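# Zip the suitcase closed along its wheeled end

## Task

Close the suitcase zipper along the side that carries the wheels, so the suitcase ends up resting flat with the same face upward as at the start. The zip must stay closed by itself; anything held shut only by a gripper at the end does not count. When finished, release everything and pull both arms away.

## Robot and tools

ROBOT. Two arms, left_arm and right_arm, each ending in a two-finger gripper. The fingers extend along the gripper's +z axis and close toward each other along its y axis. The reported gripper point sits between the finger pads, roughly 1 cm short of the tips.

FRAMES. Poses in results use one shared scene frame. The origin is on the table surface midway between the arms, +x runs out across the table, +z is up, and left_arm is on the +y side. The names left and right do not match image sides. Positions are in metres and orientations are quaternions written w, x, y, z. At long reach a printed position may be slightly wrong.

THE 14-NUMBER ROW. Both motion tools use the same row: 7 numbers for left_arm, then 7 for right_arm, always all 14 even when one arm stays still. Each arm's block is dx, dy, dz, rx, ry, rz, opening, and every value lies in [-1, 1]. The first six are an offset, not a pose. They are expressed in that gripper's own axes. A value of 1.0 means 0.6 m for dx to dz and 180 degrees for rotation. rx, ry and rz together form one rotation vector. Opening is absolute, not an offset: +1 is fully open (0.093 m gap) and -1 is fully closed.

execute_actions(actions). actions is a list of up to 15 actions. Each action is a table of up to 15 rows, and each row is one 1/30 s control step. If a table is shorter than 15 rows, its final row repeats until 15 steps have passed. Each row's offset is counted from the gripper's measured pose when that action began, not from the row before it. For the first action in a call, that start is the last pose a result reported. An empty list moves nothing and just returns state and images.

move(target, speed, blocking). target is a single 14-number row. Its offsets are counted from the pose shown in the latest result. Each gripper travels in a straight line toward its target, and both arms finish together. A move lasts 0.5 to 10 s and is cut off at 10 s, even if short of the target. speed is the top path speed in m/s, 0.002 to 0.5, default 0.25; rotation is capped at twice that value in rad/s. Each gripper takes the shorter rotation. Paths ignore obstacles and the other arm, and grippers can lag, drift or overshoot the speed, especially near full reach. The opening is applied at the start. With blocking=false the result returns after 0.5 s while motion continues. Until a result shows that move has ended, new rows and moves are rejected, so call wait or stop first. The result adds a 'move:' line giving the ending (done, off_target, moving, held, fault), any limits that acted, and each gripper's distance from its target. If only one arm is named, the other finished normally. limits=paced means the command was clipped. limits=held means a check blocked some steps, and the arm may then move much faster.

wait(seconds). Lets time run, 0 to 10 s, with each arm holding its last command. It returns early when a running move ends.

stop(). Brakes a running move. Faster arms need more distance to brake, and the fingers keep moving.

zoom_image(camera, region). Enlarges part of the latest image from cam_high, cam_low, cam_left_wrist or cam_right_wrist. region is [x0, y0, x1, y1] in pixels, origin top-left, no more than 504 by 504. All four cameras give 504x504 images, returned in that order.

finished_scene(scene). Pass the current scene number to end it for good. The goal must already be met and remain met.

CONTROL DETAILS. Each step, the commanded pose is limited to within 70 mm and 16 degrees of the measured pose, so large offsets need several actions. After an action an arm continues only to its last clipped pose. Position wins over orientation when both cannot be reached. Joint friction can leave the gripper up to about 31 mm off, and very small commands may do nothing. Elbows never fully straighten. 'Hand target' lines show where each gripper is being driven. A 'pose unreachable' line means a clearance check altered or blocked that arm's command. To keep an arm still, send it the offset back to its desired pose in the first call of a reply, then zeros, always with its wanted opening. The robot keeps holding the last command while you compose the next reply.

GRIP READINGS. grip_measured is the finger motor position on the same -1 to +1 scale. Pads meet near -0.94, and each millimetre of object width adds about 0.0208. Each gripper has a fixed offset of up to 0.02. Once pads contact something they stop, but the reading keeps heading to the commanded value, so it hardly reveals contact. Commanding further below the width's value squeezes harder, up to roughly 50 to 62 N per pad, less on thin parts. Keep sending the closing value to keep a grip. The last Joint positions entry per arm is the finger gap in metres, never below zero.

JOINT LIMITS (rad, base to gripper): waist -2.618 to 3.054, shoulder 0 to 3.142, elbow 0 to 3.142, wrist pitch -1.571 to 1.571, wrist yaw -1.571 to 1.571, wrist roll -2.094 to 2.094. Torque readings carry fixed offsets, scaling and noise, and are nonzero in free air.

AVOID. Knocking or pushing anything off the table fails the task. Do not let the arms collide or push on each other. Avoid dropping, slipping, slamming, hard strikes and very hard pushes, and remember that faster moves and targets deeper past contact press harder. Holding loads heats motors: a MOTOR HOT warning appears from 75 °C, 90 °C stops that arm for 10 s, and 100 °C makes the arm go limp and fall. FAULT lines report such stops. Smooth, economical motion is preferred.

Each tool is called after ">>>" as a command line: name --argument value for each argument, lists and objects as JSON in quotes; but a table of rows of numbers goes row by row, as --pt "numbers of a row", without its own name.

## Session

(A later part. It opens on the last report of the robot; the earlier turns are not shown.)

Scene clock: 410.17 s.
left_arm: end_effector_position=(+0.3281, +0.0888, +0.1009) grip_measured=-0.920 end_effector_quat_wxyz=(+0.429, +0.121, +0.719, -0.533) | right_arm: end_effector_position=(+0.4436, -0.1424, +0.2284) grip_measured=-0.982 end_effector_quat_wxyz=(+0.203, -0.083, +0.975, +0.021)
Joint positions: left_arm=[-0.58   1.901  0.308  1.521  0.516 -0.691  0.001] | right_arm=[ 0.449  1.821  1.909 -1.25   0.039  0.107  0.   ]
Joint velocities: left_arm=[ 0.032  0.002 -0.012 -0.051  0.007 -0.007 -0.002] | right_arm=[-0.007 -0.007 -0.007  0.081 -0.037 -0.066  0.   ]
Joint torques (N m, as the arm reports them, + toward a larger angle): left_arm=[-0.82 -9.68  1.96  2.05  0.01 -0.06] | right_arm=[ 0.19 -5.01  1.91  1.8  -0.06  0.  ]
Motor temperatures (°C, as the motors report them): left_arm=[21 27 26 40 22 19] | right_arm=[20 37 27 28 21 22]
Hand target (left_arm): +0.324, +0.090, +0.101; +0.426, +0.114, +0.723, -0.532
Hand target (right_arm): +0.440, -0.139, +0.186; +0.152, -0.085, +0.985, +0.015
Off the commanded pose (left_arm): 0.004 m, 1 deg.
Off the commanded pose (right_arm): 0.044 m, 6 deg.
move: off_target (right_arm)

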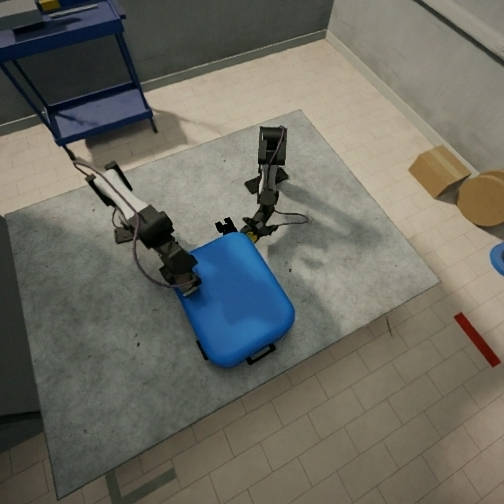

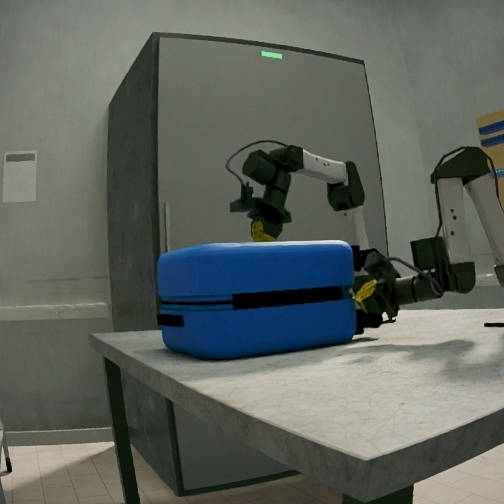

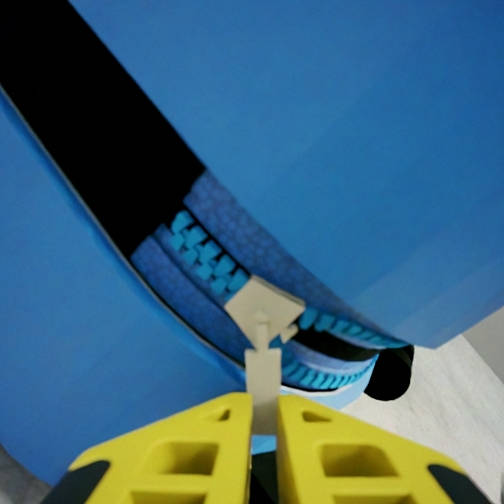

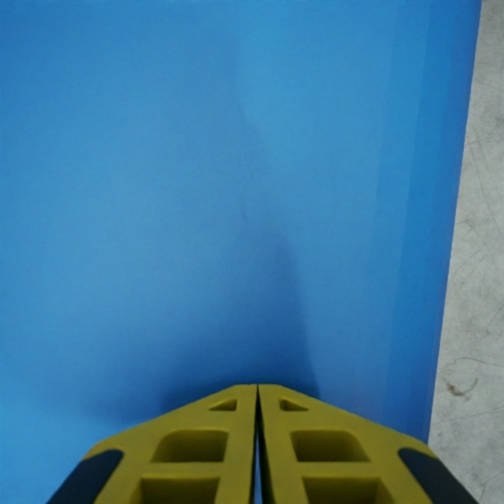

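Works well. Second 45°.

>>> move --target '[-0.012,-0.030,-0.004,0,0,-0.25,-0.93, 0.03,0.005,0.075,0,0.03,0,-1]' --speed 0.2

Scene clock: 414.67 s.
left_arm: end_effector_position=(+0.3225, +0.0836, +0.1184) grip_measured=-0.920 end_effector_quat_wxyz=(+0.193, -0.156, +0.709, -0.660) | right_arm: end_effector_position=(+0.4435, -0.1424, +0.2281) grip_measured=-0.982 end_effector_quat_wxyz=(+0.210, -0.083, +0.974, +0.022)
Joint positions: left_arm=[-0.605  1.792  0.308  1.422  0.504 -1.472  0.001] | right_arm=[ 0.449  1.804  1.88  -1.223  0.039  0.107  0.   ]
Joint velocities: left_arm=[-0.002 -0.002 -0.007 -0.125  0.007  0.022 -0.001] | right_arm=[ 0.002 -0.012  0.012 -0.007 -0.037 -0.007  0.   ]
Joint torques (N m, as the arm reports them, + toward a larger angle): left_arm=[-0.49 -9.27  2.59  2.09 -0.02 -0.02] | right_arm=[ 0.11 -4.28  1.65  1.88 -0.09  0.01]
Motor temperatures (°C, as the motors report them): left_arm=[21 28 26 40 22 19] | right_arm=[20 36 27 28 21 22]
Hand target (left_arm): +0.320, +0.086, +0.118; +0.193, -0.164, +0.710, -0.657
Hand target (right_arm): +0.441, -0.140, +0.182; +0.156, -0.085, +0.984, +0.017
Off the commanded pose (left_arm): 0.003 m, 1 deg.
Off the commanded pose (right_arm): 0.048 m, 6 deg.
move: off_target (right_arm)

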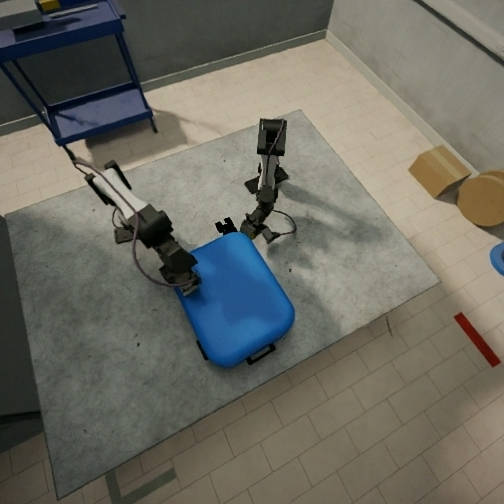

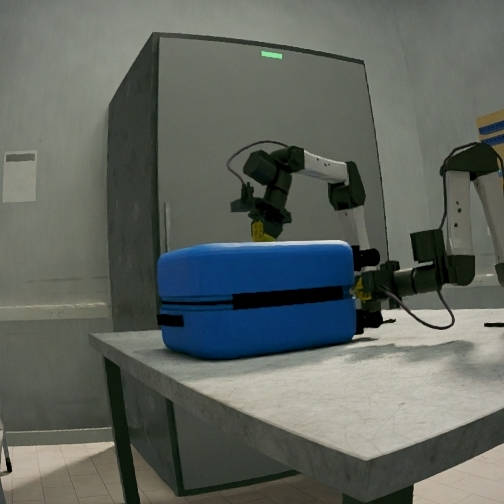

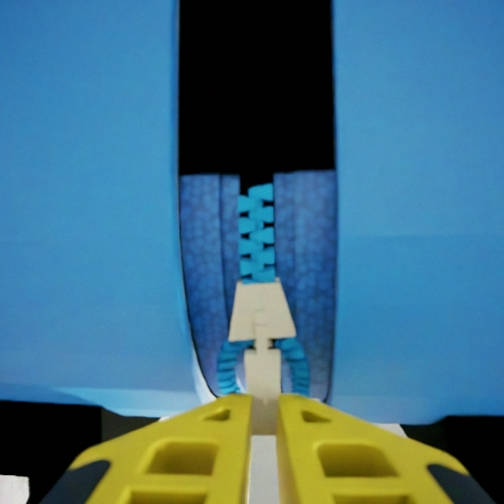

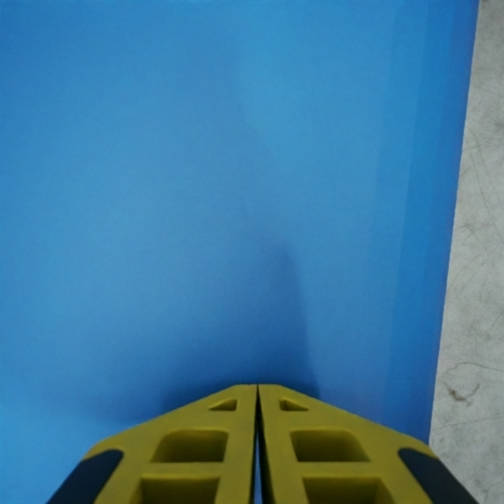

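>>> zoom_image --camera "cam_low" --region '[320, 230, 440, 345]'

>>> zoom_image --camera "cam_low" --region '[210, 140, 330, 255]'

Region (320, 230, 440, 345) of cam_low's 504x504 image, scaled by 4.200, with more detail than that image has; it fills the top 483 rows of this view, and the rest is white.

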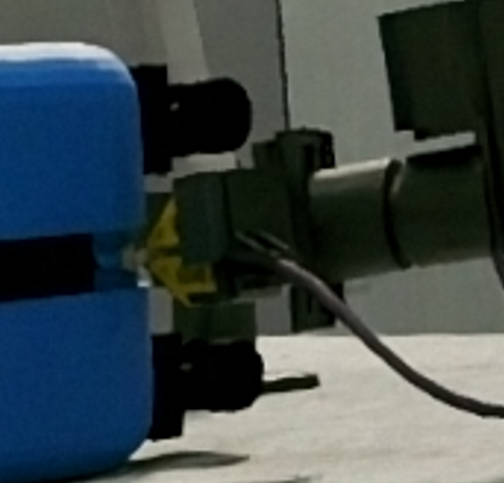

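Region (210, 140, 330, 255) of cam_low's 504x504 image, scaled by 4.200, with more detail than that image has; it fills the top 483 rows of this view, and the rest is white.

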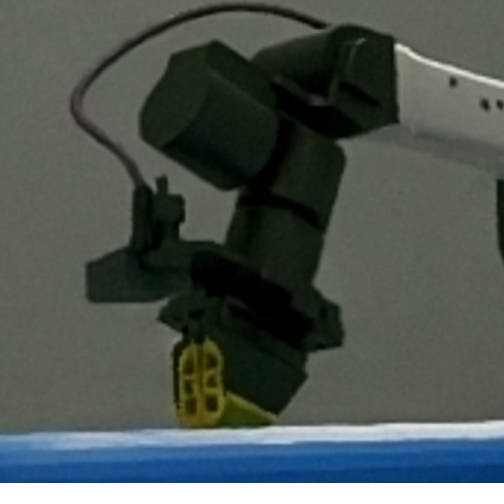

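>>> execute_actions --actions '[[[0.004,0,0.001,0,-0.006,0,-0.95,0.045,0,0.099,0,0.03,0,-1],[0.007,0,0.002,0,-0.012,0,-0.95,0.045,0,0.099,0,0.03,0,-1],[0.011,-0.001,0.003,0,-0.018,0,-0.95,0.045,0,0.099,0,0.03,0,-1],[0.014,-0.001,0.004,0,-0.024,0,-0.95,0.045,0,0.099,0,0.03,0,-1],[0.018,-0.001,0.006,0,-0.03,0,-0.95,0.045,0,0.099,0,0.03,0,-1],[0.021,-0.002,0.007,0,-0.036,0,-0.95,0.045,0,0.099,0,0.03,0,-1],[0.025,-0.002,0.009,0,-0.042,0,-0.95,0.045,0,0.099,0,0.03,0,-1],[0.028,-0.002,0.011,0,-0.048,0,-0.95,0.045,0,0.099,0,0.03,0,-1],[0.032,-0.002,0.013,0,-0.054,0,-0.95,0.045,0,0.099,0,0.03,0,-1],[0.035,-0.003,0.015,0,-0.06,0,-0.95,0.045,0,0.099,0,0.03,0,-1],[0.039,-0.003,0.017,0,-0.066,0,-0.95,0.045,0,0.099,0,0.03,0,-1],[0.042,-0.003,0.019,0,-0.072,0,-0.95,0.045,0,0.099,0,0.03,0,-1],[0.046,-0.004,0.021,0,-0.078,0,-0.95,0.045,0,0.099,0,0.03,0,-1],[0.05,-0.004,0.023,0,-0.084,0,-0.95,0.045,0,0.099,0,0.03,0,-1],[0.053,-0.004,0.024,0,-0.089,0,-0.95,0.045,0,0.099,0,0.03,0,-1]]]'

>>> wait --seconds 0.7

Scene clock: 476.20 s.
left_arm: end_effector_position=(+0.3066, +0.0589, +0.1184) grip_measured=-0.939 end_effector_quat_wxyz=(+0.266, -0.226, +0.688, -0.636) | right_arm: end_effector_position=(+0.4525, -0.1448, +0.2284) grip_measured=-0.982 end_effector_quat_wxyz=(+0.254, -0.077, +0.964, +0.023)
Joint positions: left_arm=[-0.883  1.792  0.285  1.457  0.013 -1.49   0.   ] | right_arm=[ 0.445  1.745  1.768 -1.081  0.056  0.107  0.   ]
Joint velocities: left_arm=[-0.706  0.012 -0.012 -0.022 -1.165 -0.037 -0.   ] | right_arm=[-0.037  0.022  0.007  0.139  0.007 -0.066  0.   ]
Joint torques (N m, as the arm reports them, + toward a larger angle): left_arm=[-1.62 -5.35  3.34  2.61  0.56  0.05] | right_arm=[-0.03 -2.18  1.95  1.32 -0.38 -0.03]
Motor temperatures (°C, as the motors report them): left_arm=[21 31 25 41 22 19] | right_arm=[20 32 24 29 21 22]
Hand target (left_arm): +0.301, +0.056, +0.118; +0.282, -0.244, +0.678, -0.633
Hand target (right_arm): +0.438, -0.143, +0.168; +0.164, -0.083, +0.983, +0.019
Off the commanded pose (left_arm): 0.006 m, 4 deg.
Off the commanded pose (right_arm): 0.066 m, 11 deg.

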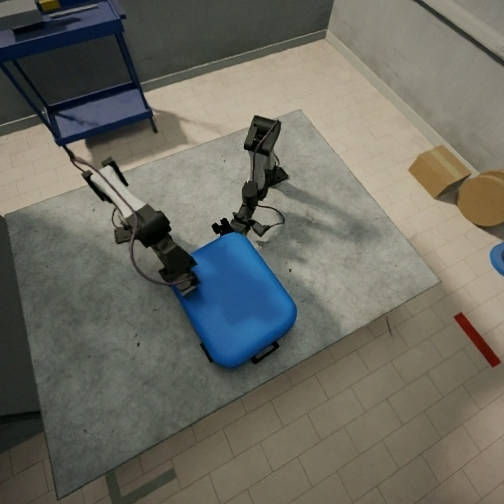

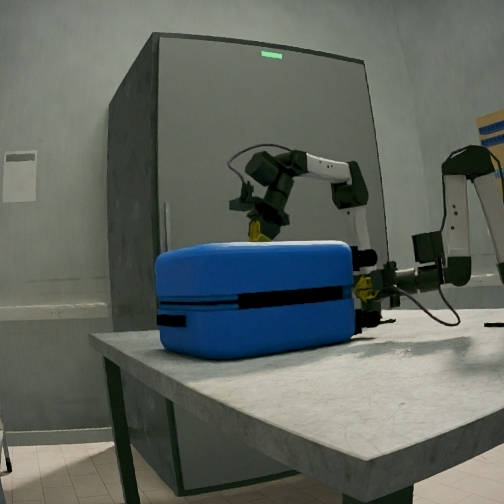

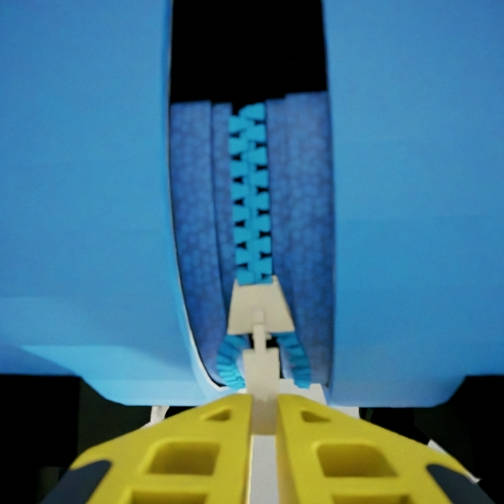

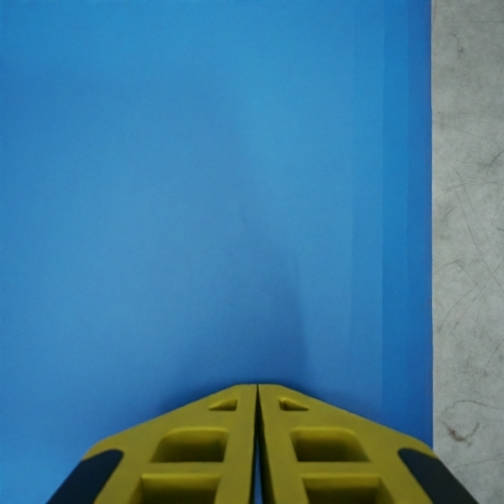

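Scene clock: 476.90 s.
left_arm: end_effector_position=(+0.3034, +0.0566, +0.1186) grip_measured=-0.939 end_effector_quat_wxyz=(+0.282, -0.244, +0.682, -0.629) | right_arm: end_effector_position=(+0.4546, -0.1450, +0.2285) grip_measured=-0.982 end_effector_quat_wxyz=(+0.258, -0.076, +0.963, +0.022)
Joint positions: left_arm=[-0.937  1.792  0.285  1.457 -0.092 -1.498  0.   ] | right_arm=[ 0.444  1.747  1.768 -1.072  0.058  0.107  0.   ]
Joint velocities: left_arm=[ 0.012  0.007 -0.002 -0.081  0.037  0.051  0.   ] | right_arm=[ 0.007 -0.007 -0.017 -0.051 -0.022 -0.11   0.   ]
Joint torques (N m, as the arm reports them, + toward a larger angle): left_arm=[-0.67 -5.66  3.29  2.61 -0.03  0.03] | right_arm=[-0.02 -2.4   1.91  1.39 -0.34 -0.03]
Motor temperatures (°C, as the motors report them): left_arm=[21 31 25 41 22 19] | right_arm=[20 31 24 29 21 22]
Hand target (left_arm): +0.301, +0.056, +0.118; +0.282, -0.244, +0.678, -0.633
Hand target (right_arm): +0.438, -0.143, +0.168; +0.164, -0.083, +0.983, +0.019
Off the commanded pose (left_arm): 0.002 m, 1 deg.
Off the commanded pose (right_arm): 0.067 m, 11 deg.
wait: 0.70 s; at rest by 0.33 s

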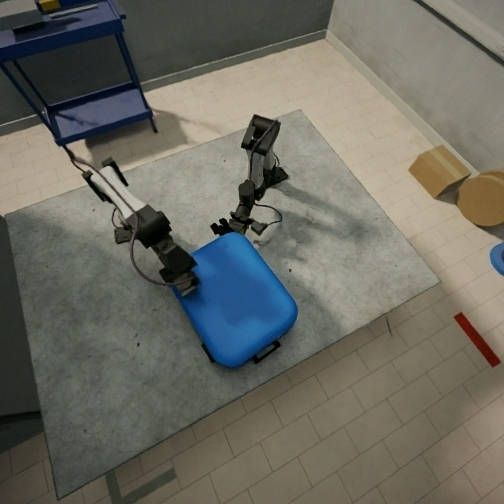

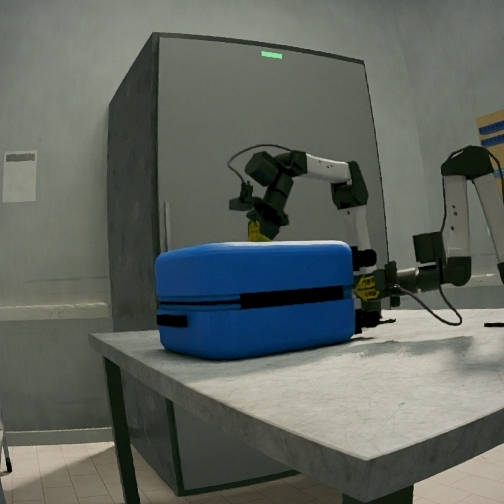

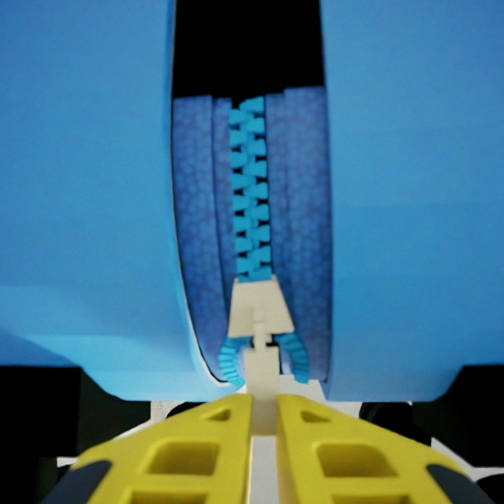

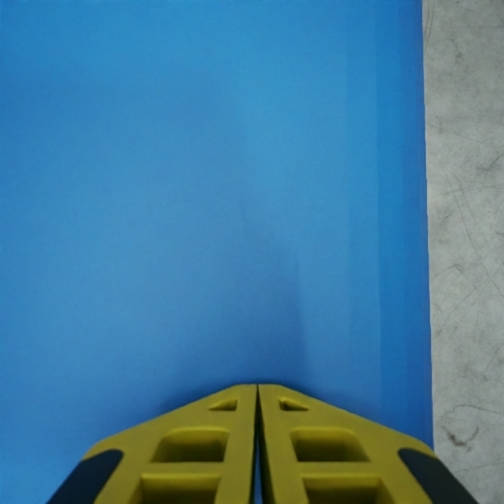

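>>> move --target '[0,0,0,0,0,0,-0.95, 0.261,0.012,-0.269,0.004,-0.028,0.0045,1]' --speed 0.2

Scene clock: 562.87 s.
left_arm: end_effector_position=(+0.3034, +0.0567, +0.1184) grip_measured=-0.939 end_effector_quat_wxyz=(+0.282, -0.244, +0.682, -0.629) | right_arm: end_effector_position=(+0.2440, -0.1685, +0.2968) grip_measured=+1.000 end_effector_quat_wxyz=(+0.310, -0.066, +0.948, +0.027)
Joint positions: left_arm=[-0.937  1.792  0.285  1.457 -0.093 -1.498  0.   ] | right_arm=[ 0.746  1.041  1.452 -1.393  0.247  0.368  0.093]
Joint velocities: left_arm=[-0.017  0.012  0.007  0.066  0.051 -0.066 -0.001] | right_arm=[ 0.012 -0.012 -0.017 -0.007 -0.051 -0.007  0.   ]
Joint torques (N m, as the arm reports them, + toward a larger angle): left_arm=[-0.39 -7.55  3.46  2.27  0.03  0.04] | right_arm=[ 0.38 -1.21  5.27  1.81  0.22  0.01]
Motor temperatures (°C, as the motors report them): left_arm=[21 26 26 48 21 19] | right_arm=[20 29 23 28 21 22]
Hand target (left_arm): +0.303, +0.057, +0.119; +0.282, -0.244, +0.682, -0.629
Hand target (right_arm): +0.241, -0.170, +0.291; +0.301, -0.066, +0.951, +0.020
Off the commanded pose (left_arm): 0.000 m, 0 deg.
Off the commanded pose (right_arm): 0.009 m, 1 deg.
move: done

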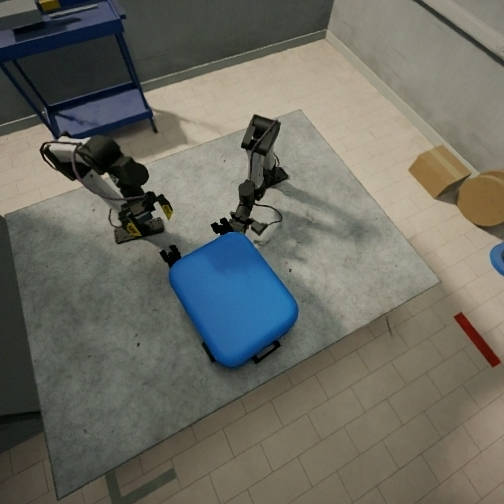

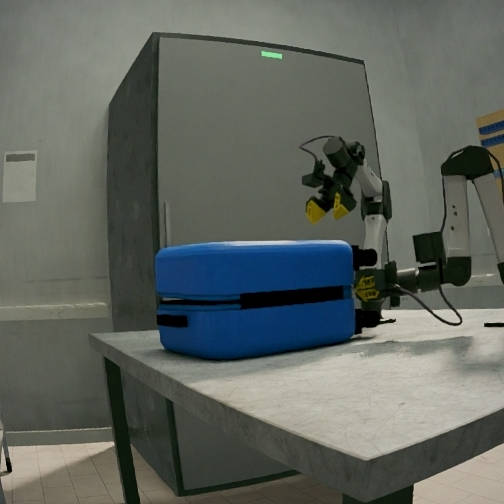

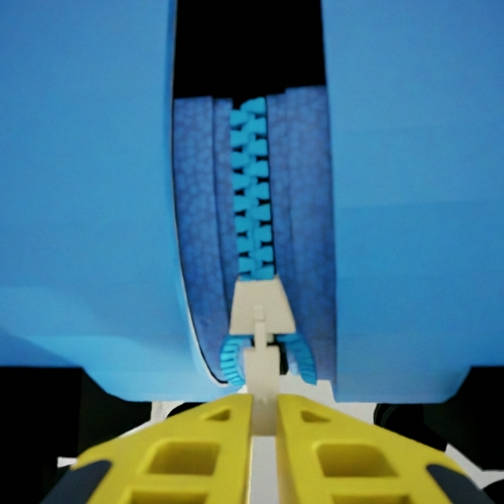

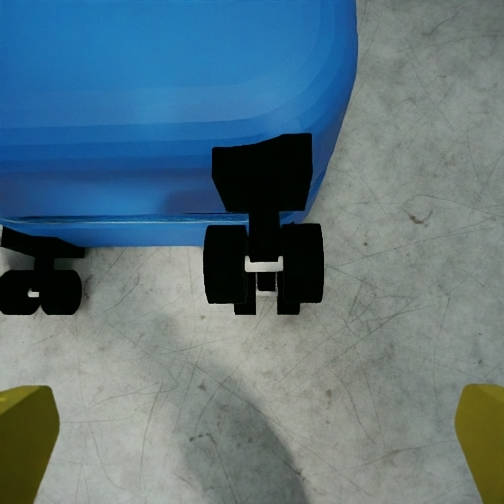

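>>> move --target '[0,0,0,0,0,0,-0.95, 0.026,-0.006,0.175,0,0,0,0.7]' --speed 0.12

Scene clock: 599.67 s.
left_arm: end_effector_position=(+0.3034, +0.0567, +0.1184) grip_measured=-0.939 end_effector_quat_wxyz=(+0.282, -0.244, +0.682, -0.629) | right_arm: end_effector_position=(+0.2913, -0.1628, +0.2078) grip_measured=+0.703 end_effector_quat_wxyz=(+0.311, -0.065, +0.948, +0.027)
Joint positions: left_arm=[-0.937  1.792  0.285  1.457 -0.093 -1.498  0.   ] | right_arm=[ 0.624  1.036  1.049 -0.972  0.18   0.265  0.079]
Joint velocities: left_arm=[ 0.007 -0.017  0.002  0.022 -0.037  0.022 -0.   ] | right_arm=[ 0.007 -0.012 -0.002  0.022 -0.007  0.007  0.001]
Joint torques (N m, as the arm reports them, + toward a larger angle): left_arm=[ 0.02 -7.33  3.64  2.25  0.06  0.01] | right_arm=[-0.78 -2.44  6.17  2.16  0.01 -0.13]
Motor temperatures (°C, as the motors report them): left_arm=[21 28 26 47 21 19] | right_arm=[20 28 25 28 21 22]
Hand target (left_arm): +0.303, +0.057, +0.118; +0.282, -0.244, +0.682, -0.629
Hand target (right_arm): +0.292, -0.164, +0.202; +0.309, -0.066, +0.948, +0.027
Off the commanded pose (left_arm): 0.000 m, 0 deg.
Off the commanded pose (right_arm): 0.006 m, 0 deg.
move: done

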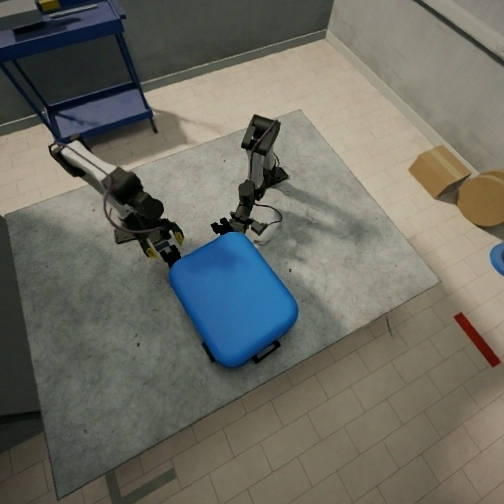

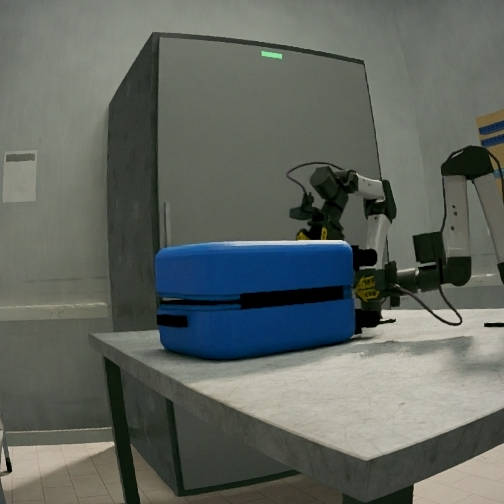

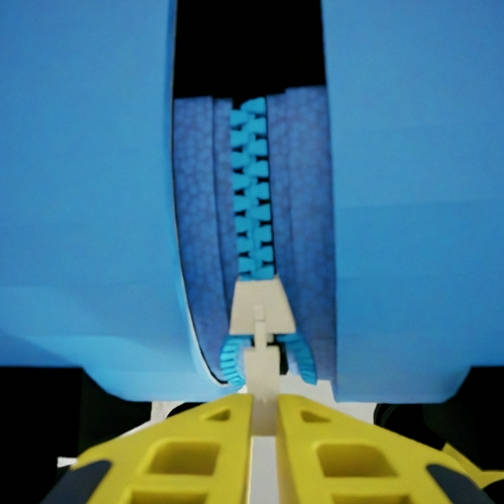

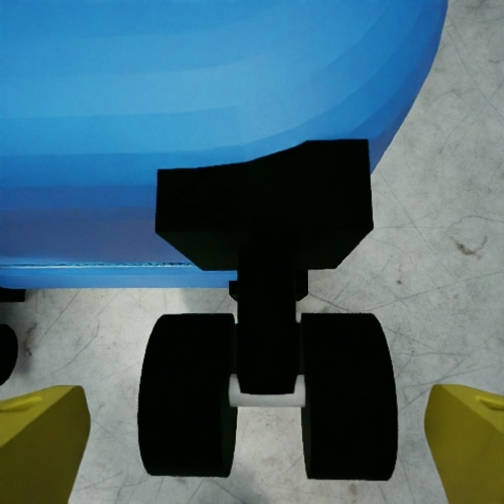

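>>> execute_actions --actions '[[[0,0,0,0,0,0,-0.95,-0.015,-0.003,0.015,0,0,0,0.6],[0,0,0,0,0,0,-0.95,-0.015,-0.003,0.015,0,0,0,0.55],[0,0,0,0,0,0,-0.95,-0.015,-0.003,0.015,0,0,0,0.5],[0,0,0,0,0,0,-0.95,-0.015,-0.003,0.015,0,0,0,0.45],[0,0,0,0,0,0,-0.95,-0.015,-0.003,0.015,0,0,0,0.4],[0,0,0,0,0,0,-0.95,-0.015,-0.003,0.015,0,0,0,0.35],[0,0,0,0,0,0,-0.95,-0.015,-0.003,0.015,0,0,0,0.3],[0,0,0,0,0,0,-0.95,-0.015,-0.003,0.015,0,0,0,0.26],[0,0,0,0,0,0,-0.95,-0.015,-0.003,0.015,0,0,0,0.22],[0,0,0,0,0,0,-0.95,-0.015,-0.003,0.015,0,0,0,0.18],[0,0,0,0,0,0,-0.95,-0.015,-0.003,0.015,0,0,0,0.15],[0,0,0,0,0,0,-0.95,-0.015,-0.003,0.015,0,0,0,0.12],[0,0,0,0,0,0,-0.95,-0.015,-0.003,0.015,0,0,0,0.09],[0,0,0,0,0,0,-0.95,-0.015,-0.003,0.015,0,0,0,0.06],[0,0,0,0,0,0,-0.95,-0.015,-0.003,0.015,0,0,0,0.03]],[[0,0,0,0,0,0,-0.95,0,0,0,0,0,0,0.0],[0,0,0,0,0,0,-0.95,0,0,0,0,0,0,-0.03],[0,0,0,0,0,0,-0.95,0,0,0,0,0,0,-0.06],[0,0,0,0,0,0,-0.95,0,0,0,0,0,0,-0.1]]]'

>>> move --target '[0,0,0,0,0,0,-0.95, 0.04,0,0.054,0,0,0,-0.1]' --speed 0.04

Scene clock: 615.80 s.
left_arm: end_effector_position=(+0.3034, +0.0567, +0.1184) grip_measured=-0.939 end_effector_quat_wxyz=(+0.282, -0.244, +0.682, -0.629) | right_arm: end_effector_position=(+0.2980, -0.1640, +0.2019) grip_measured=+0.054 end_effector_quat_wxyz=(+0.303, -0.066, +0.950, +0.023)
Joint positions: left_arm=[-0.937  1.792  0.285  1.457 -0.093 -1.498  0.   ] | right_arm=[ 0.601  1.066  1.049 -0.956  0.166  0.246  0.048]
Joint velocities: left_arm=[-0.007  0.007  0.002  0.007  0.081  0.066 -0.   ] | right_arm=[-0.012 -0.012 -0.002  0.051 -0.095 -0.081 -0.   ]
Joint torques (N m, as the arm reports them, + toward a larger angle): left_arm=[ 0.02 -7.36  3.76  2.16  0.03 -0.02] | right_arm=[-0.23 -2.54  7.88  1.94  0.1  -0.06]
Motor temperatures (°C, as the motors report them): left_arm=[21 28 26 47 21 19] | right_arm=[20 28 25 29 21 22]
Hand target (left_arm): +0.303, +0.057, +0.118; +0.282, -0.244, +0.682, -0.629
Hand target (right_arm): +0.298, -0.164, +0.202; +0.303, -0.066, +0.950, +0.023
Off the commanded pose (left_arm): 0.000 m, 0 deg.
Off the commanded pose (right_arm): 0.000 m, 0 deg.

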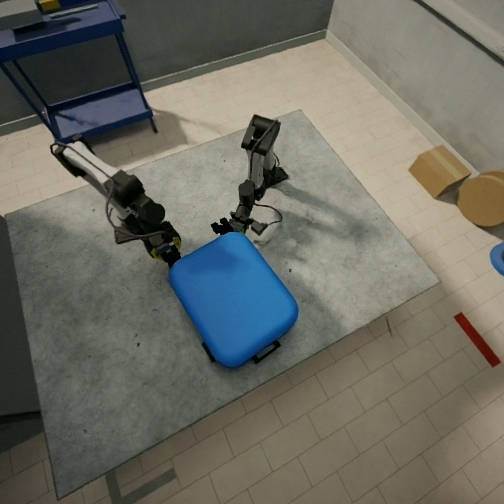

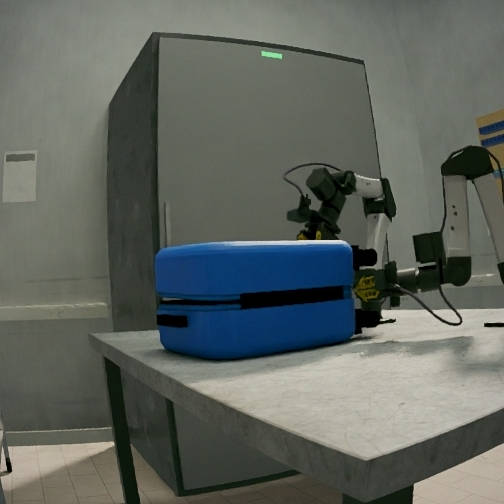

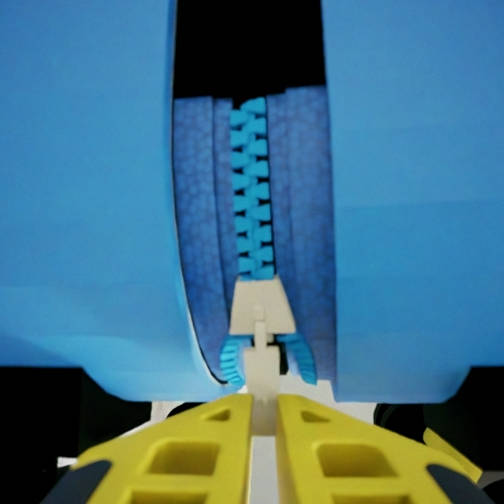

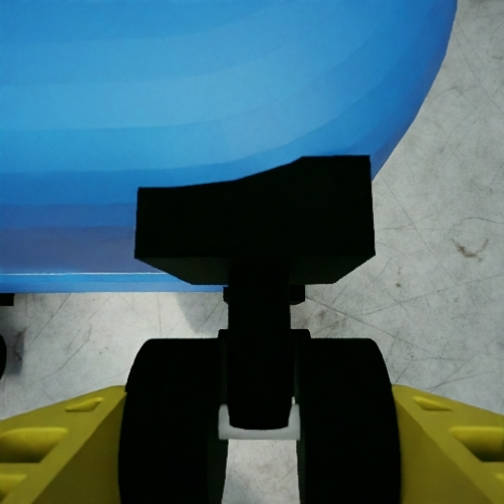

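Scene clock: 617.03 s.
left_arm: end_effector_position=(+0.3047, +0.0579, +0.1184) grip_measured=-0.939 end_effector_quat_wxyz=(+0.285, -0.248, +0.681, -0.627) | right_arm: end_effector_position=(+0.2983, -0.1649, +0.1909) grip_measured=+0.054 end_effector_quat_wxyz=(+0.330, -0.056, +0.942, +0.034)
Joint positions: left_arm=[-0.937  1.792  0.285  1.456 -0.103 -1.498  0.   ] | right_arm=[ 0.601  1.004  0.941 -0.85   0.172  0.259  0.048]
Joint velocities: left_arm=[-0.007  0.002 -0.002  0.081 -0.007 -0.022 -0.   ] | right_arm=[ 0.002 -0.017  0.007  0.007 -0.007 -0.007  0.   ]
Joint torques (N m, as the arm reports them, + toward a larger angle): left_arm=[ 0.   -7.37  3.67  2.26  0.13  0.05] | right_arm=[ 0.11  0.37  2.96  2.4   0.07 -0.15]
Motor temperatures (°C, as the motors report them): left_arm=[21 28 26 47 21 19] | right_arm=[20 28 25 29 21 22]
Hand target (left_arm): +0.303, +0.057, +0.118; +0.282, -0.244, +0.682, -0.629
Hand target (right_arm): +0.295, -0.164, +0.163; +0.303, -0.066, +0.951, +0.023
Off the commanded pose (left_arm): 0.002 m, 1 deg.
Off the commanded pose (right_arm): 0.029 m, 4 deg.
move: off_target (right_arm)

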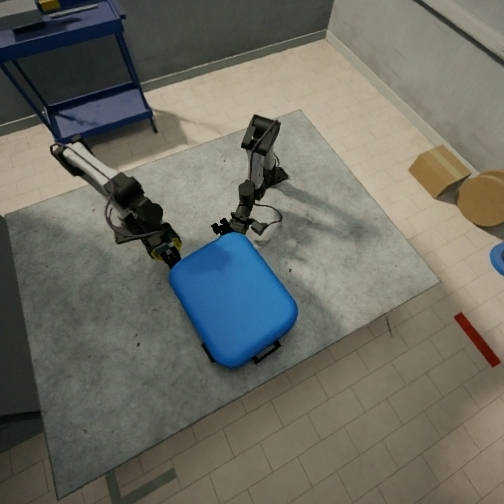

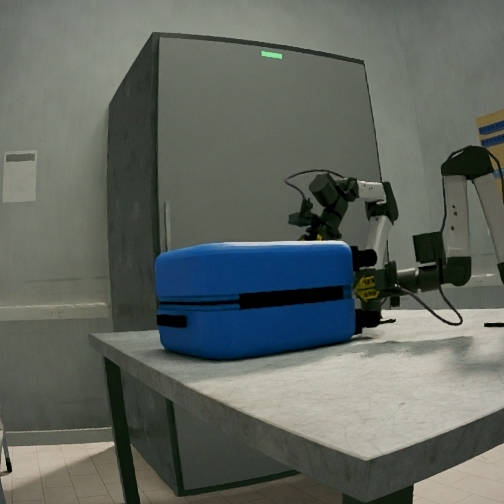

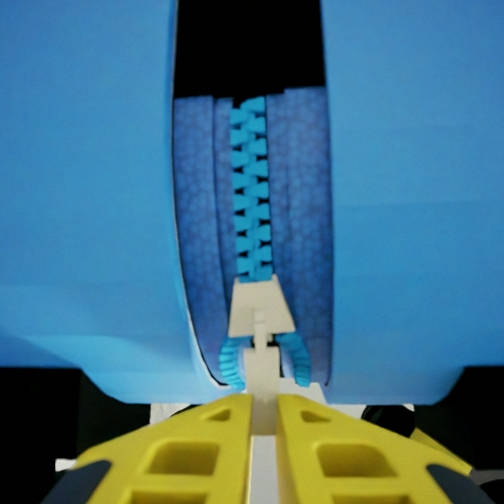

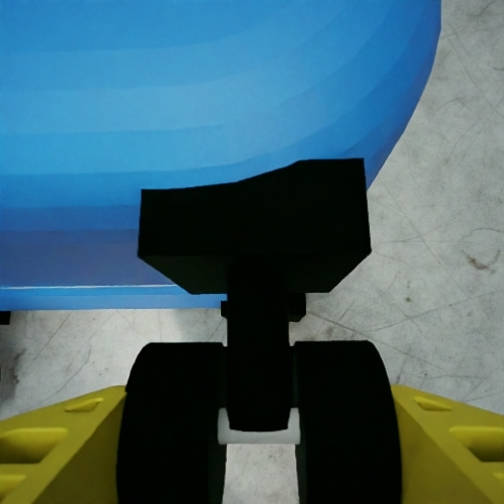

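>>> move --target '[0.056,-0.010,0.0535,0.0085,-0.1866,-0.0287,-0.95, 0.035,0,0.044,0,0,0,-0.1]' --speed 0.13

Scene clock: 658.63 s.
left_arm: end_effector_position=(+0.3122, +0.0371, +0.1180) grip_measured=-0.939 end_effector_quat_wxyz=(+0.471, -0.467, +0.534, -0.524) | right_arm: end_effector_position=(+0.2994, -0.1659, +0.1908) grip_measured=+0.054 end_effector_quat_wxyz=(+0.361, -0.055, +0.930, +0.040)
Joint positions: left_arm=[-1.287  2.03   0.643  1.371 -1.129 -1.572  0.   ] | right_arm=[ 0.601  0.948  0.875 -0.772  0.18   0.251  0.048]
Joint velocities: left_arm=[-0.007 -0.002 -0.002 -0.037 -0.066  0.051  0.001] | right_arm=[-0.012  0.002  0.017  0.066 -0.081  0.007 -0.001]
Joint torques (N m, as the arm reports them, + toward a larger angle): left_arm=[-2.3  -8.43  6.03  1.76  0.62  0.01] | right_arm=[0.26 1.03 2.57 2.53 0.05 0.07]
Motor temperatures (°C, as the motors report them): left_arm=[21 29 26 47 22 19] | right_arm=[20 27 24 31 21 22]
Hand target (left_arm): +0.303, +0.012, +0.119; +0.444, -0.446, +0.549, -0.550
Hand target (right_arm): +0.295, -0.165, +0.158; +0.330, -0.056, +0.942, +0.033
Off the commanded pose (left_arm): 0.028 m, 5 deg.
Off the commanded pose (right_arm): 0.034 m, 4 deg.
move: off_target (left_arm, right_arm)

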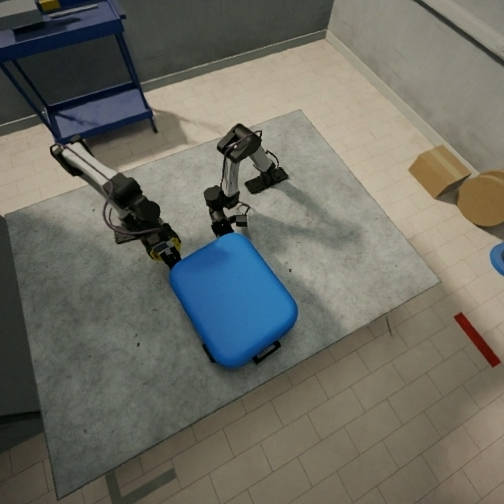

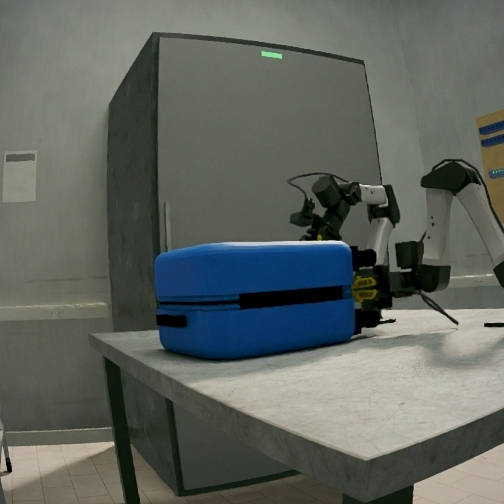

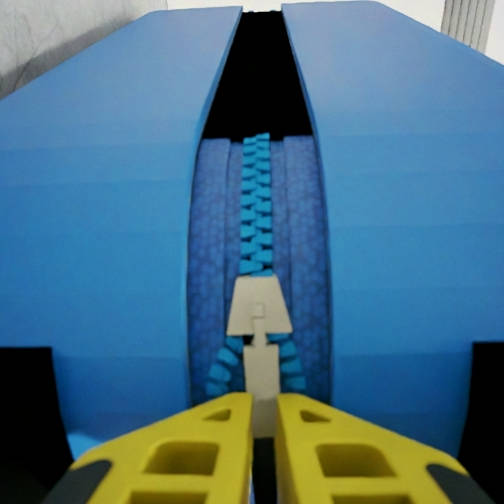

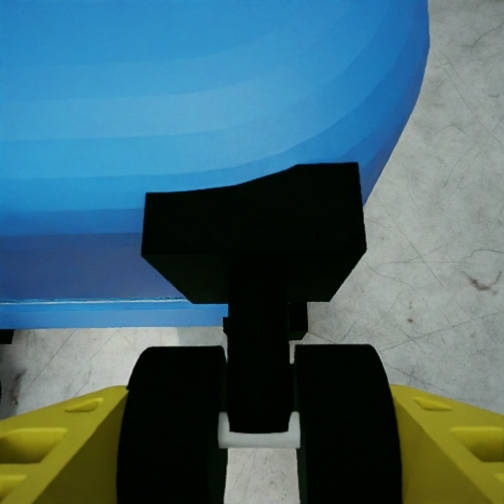

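>>> zoom_image --camera "cam_low" --region '[320, 230, 440, 345]'

>>> zoom_image --camera "cam_high" --region '[140, 170, 290, 290]'

Region (320, 230, 440, 345) of cam_low's 504x504 image, scaled by 4.200, with more detail than that image has; it fills the top 483 rows of this view, and the rest is white.

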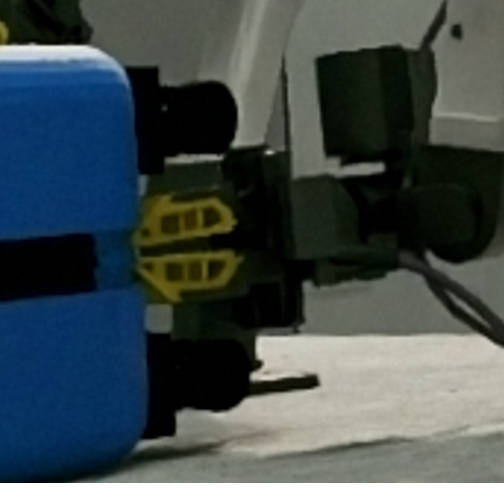

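Region (140, 170, 290, 290) of cam_high's 504x504 image, scaled by 3.360, with more detail than that image has; it fills the top 403 rows of this view, and the rest is white.

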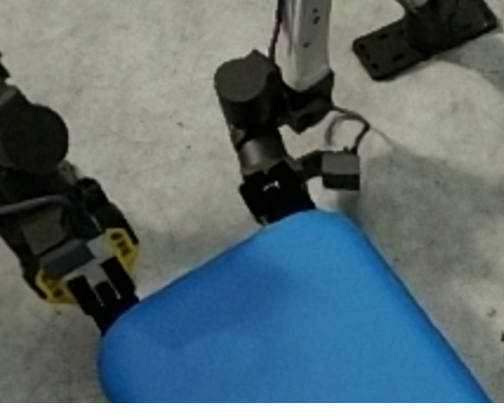

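>>> move --target '[0.056,0,-0.017,0.015,0.10,0,-0.95, 0.028,0.002,0.031,0,0.02,0,-0.1]' --speed 0.1

Scene clock: 682.27 s.
left_arm: end_effector_position=(+0.3061, +0.0245, +0.1184) grip_measured=-0.939 end_effector_quat_wxyz=(+0.423, -0.405, +0.571, -0.575) | right_arm: end_effector_position=(+0.2994, -0.1658, +0.1918) grip_measured=+0.054 end_effector_quat_wxyz=(+0.363, -0.056, +0.929, +0.041)
Joint positions: left_arm=[-1.262  2.03   0.564  1.497 -0.903 -1.529  0.   ] | right_arm=[ 0.601  0.946  0.877 -0.772  0.18   0.249  0.048]
Joint velocities: left_arm=[ 0.002 -0.007  0.007  0.022 -0.022  0.007  0.001] | right_arm=[ 0.002 -0.002 -0.002  0.022  0.022 -0.095 -0.   ]
Joint torques (N m, as the arm reports them, + toward a larger angle): left_arm=[-0.75 -8.14  3.54  2.15  1.02  0.13] | right_arm=[-0.37  1.6   4.74  2.35 -0.1   0.04]
Motor temperatures (°C, as the motors report them): left_arm=[21 30 28 45 22 19] | right_arm=[20 27 24 32 21 22]
Hand target (left_arm): +0.297, +0.006, +0.118; +0.393, -0.370, +0.589, -0.602
Hand target (right_arm): +0.297, -0.164, +0.167; +0.332, -0.056, +0.941, +0.039
Off the commanded pose (left_arm): 0.021 m, 7 deg.
Off the commanded pose (right_arm): 0.026 m, 4 deg.
move: off_target (left_arm, right_arm)

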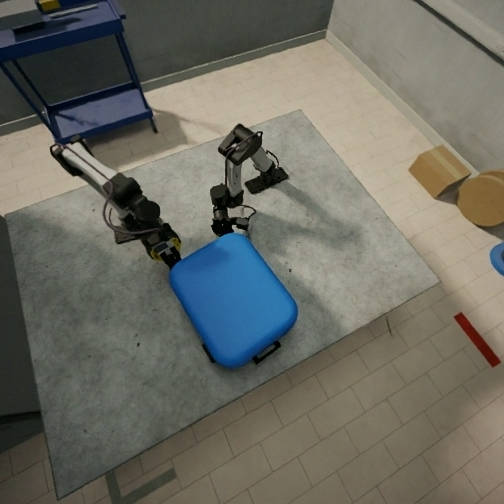

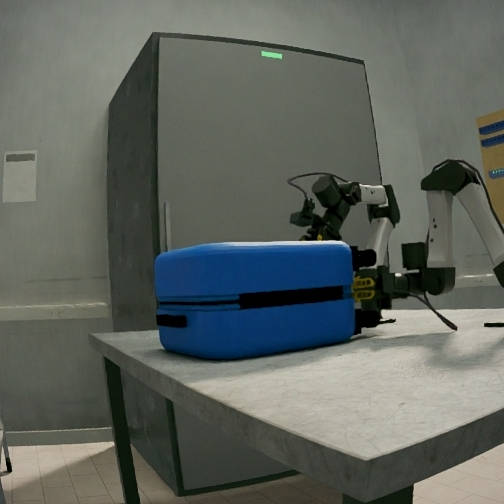

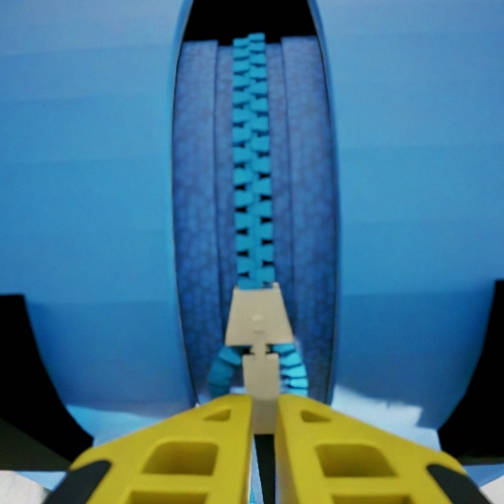

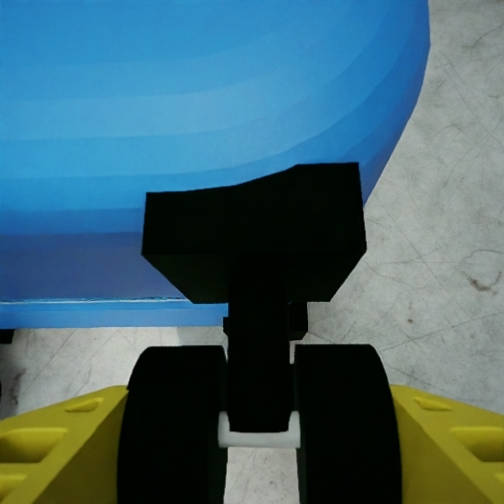

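>>> move --target '[0.183,-0.002,0.071,0,0.022,0,-0.95, 0.034,0.004,0.037,0,0.02,0,-0.1]' --speed 0.05

Scene clock: 705.37 s.
left_arm: end_effector_position=(+0.3180, -0.0725, +0.1200) grip_measured=-0.939 end_effector_quat_wxyz=(+0.425, -0.408, +0.570, -0.572) | right_arm: end_effector_position=(+0.3034, -0.1689, +0.1917) grip_measured=+0.054 end_effector_quat_wxyz=(+0.370, -0.044, +0.928, +0.034)
Joint positions: left_arm=[-1.32   2.216  0.996  1.25  -0.97  -1.528  0.   ] | right_arm=[ 0.598  0.951  0.87  -0.752  0.202  0.26   0.048]
Joint velocities: left_arm=[ 0.002 -0.012 -0.022 -0.022 -0.066  0.007  0.001] | right_arm=[ 0.007 -0.002  0.007  0.022  0.066 -0.051 -0.001]
Joint torques (N m, as the arm reports them, + toward a larger angle): left_arm=[ -0.74 -11.14   6.74   1.79   0.74   0.02] | right_arm=[ 0.22  0.86  3.93  2.33 -0.33 -0.03]
Motor temperatures (°C, as the motors report them): left_arm=[21 30 27 46 23 19] | right_arm=[20 27 24 32 21 22]
Hand target (left_arm): +0.312, -0.092, +0.117; +0.403, -0.386, +0.586, -0.588
Hand target (right_arm): +0.297, -0.163, +0.163; +0.333, -0.057, +0.940, +0.039
Off the commanded pose (left_arm): 0.022 m, 4 deg.
Off the commanded pose (right_arm): 0.031 m, 5 deg.
move: off_target (left_arm, right_arm)

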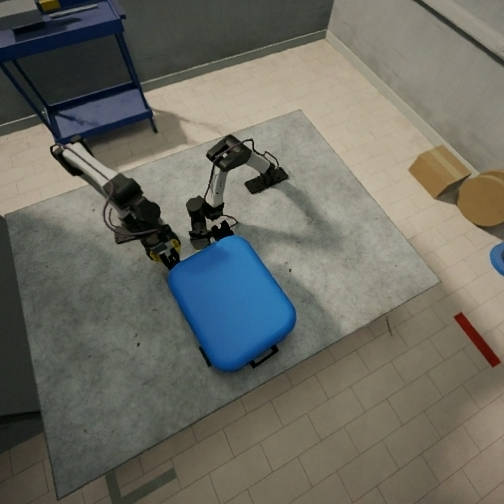

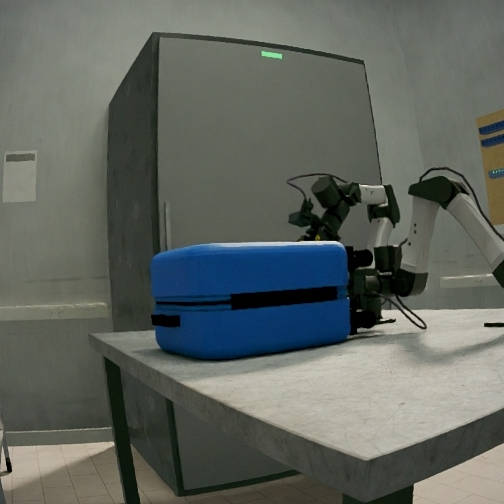

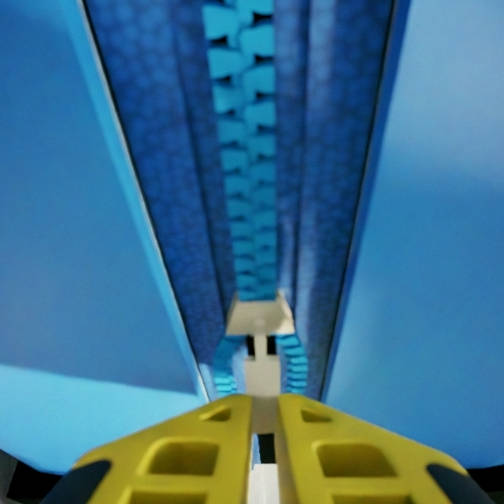

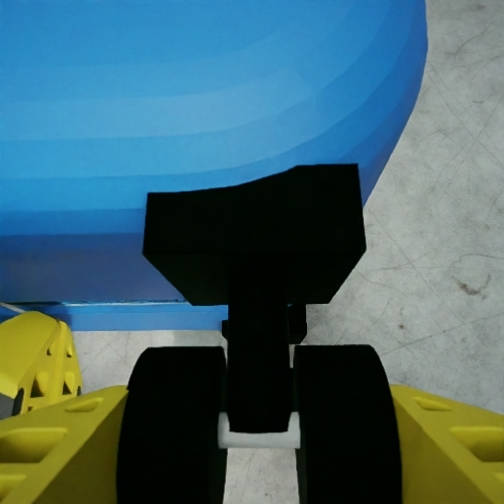

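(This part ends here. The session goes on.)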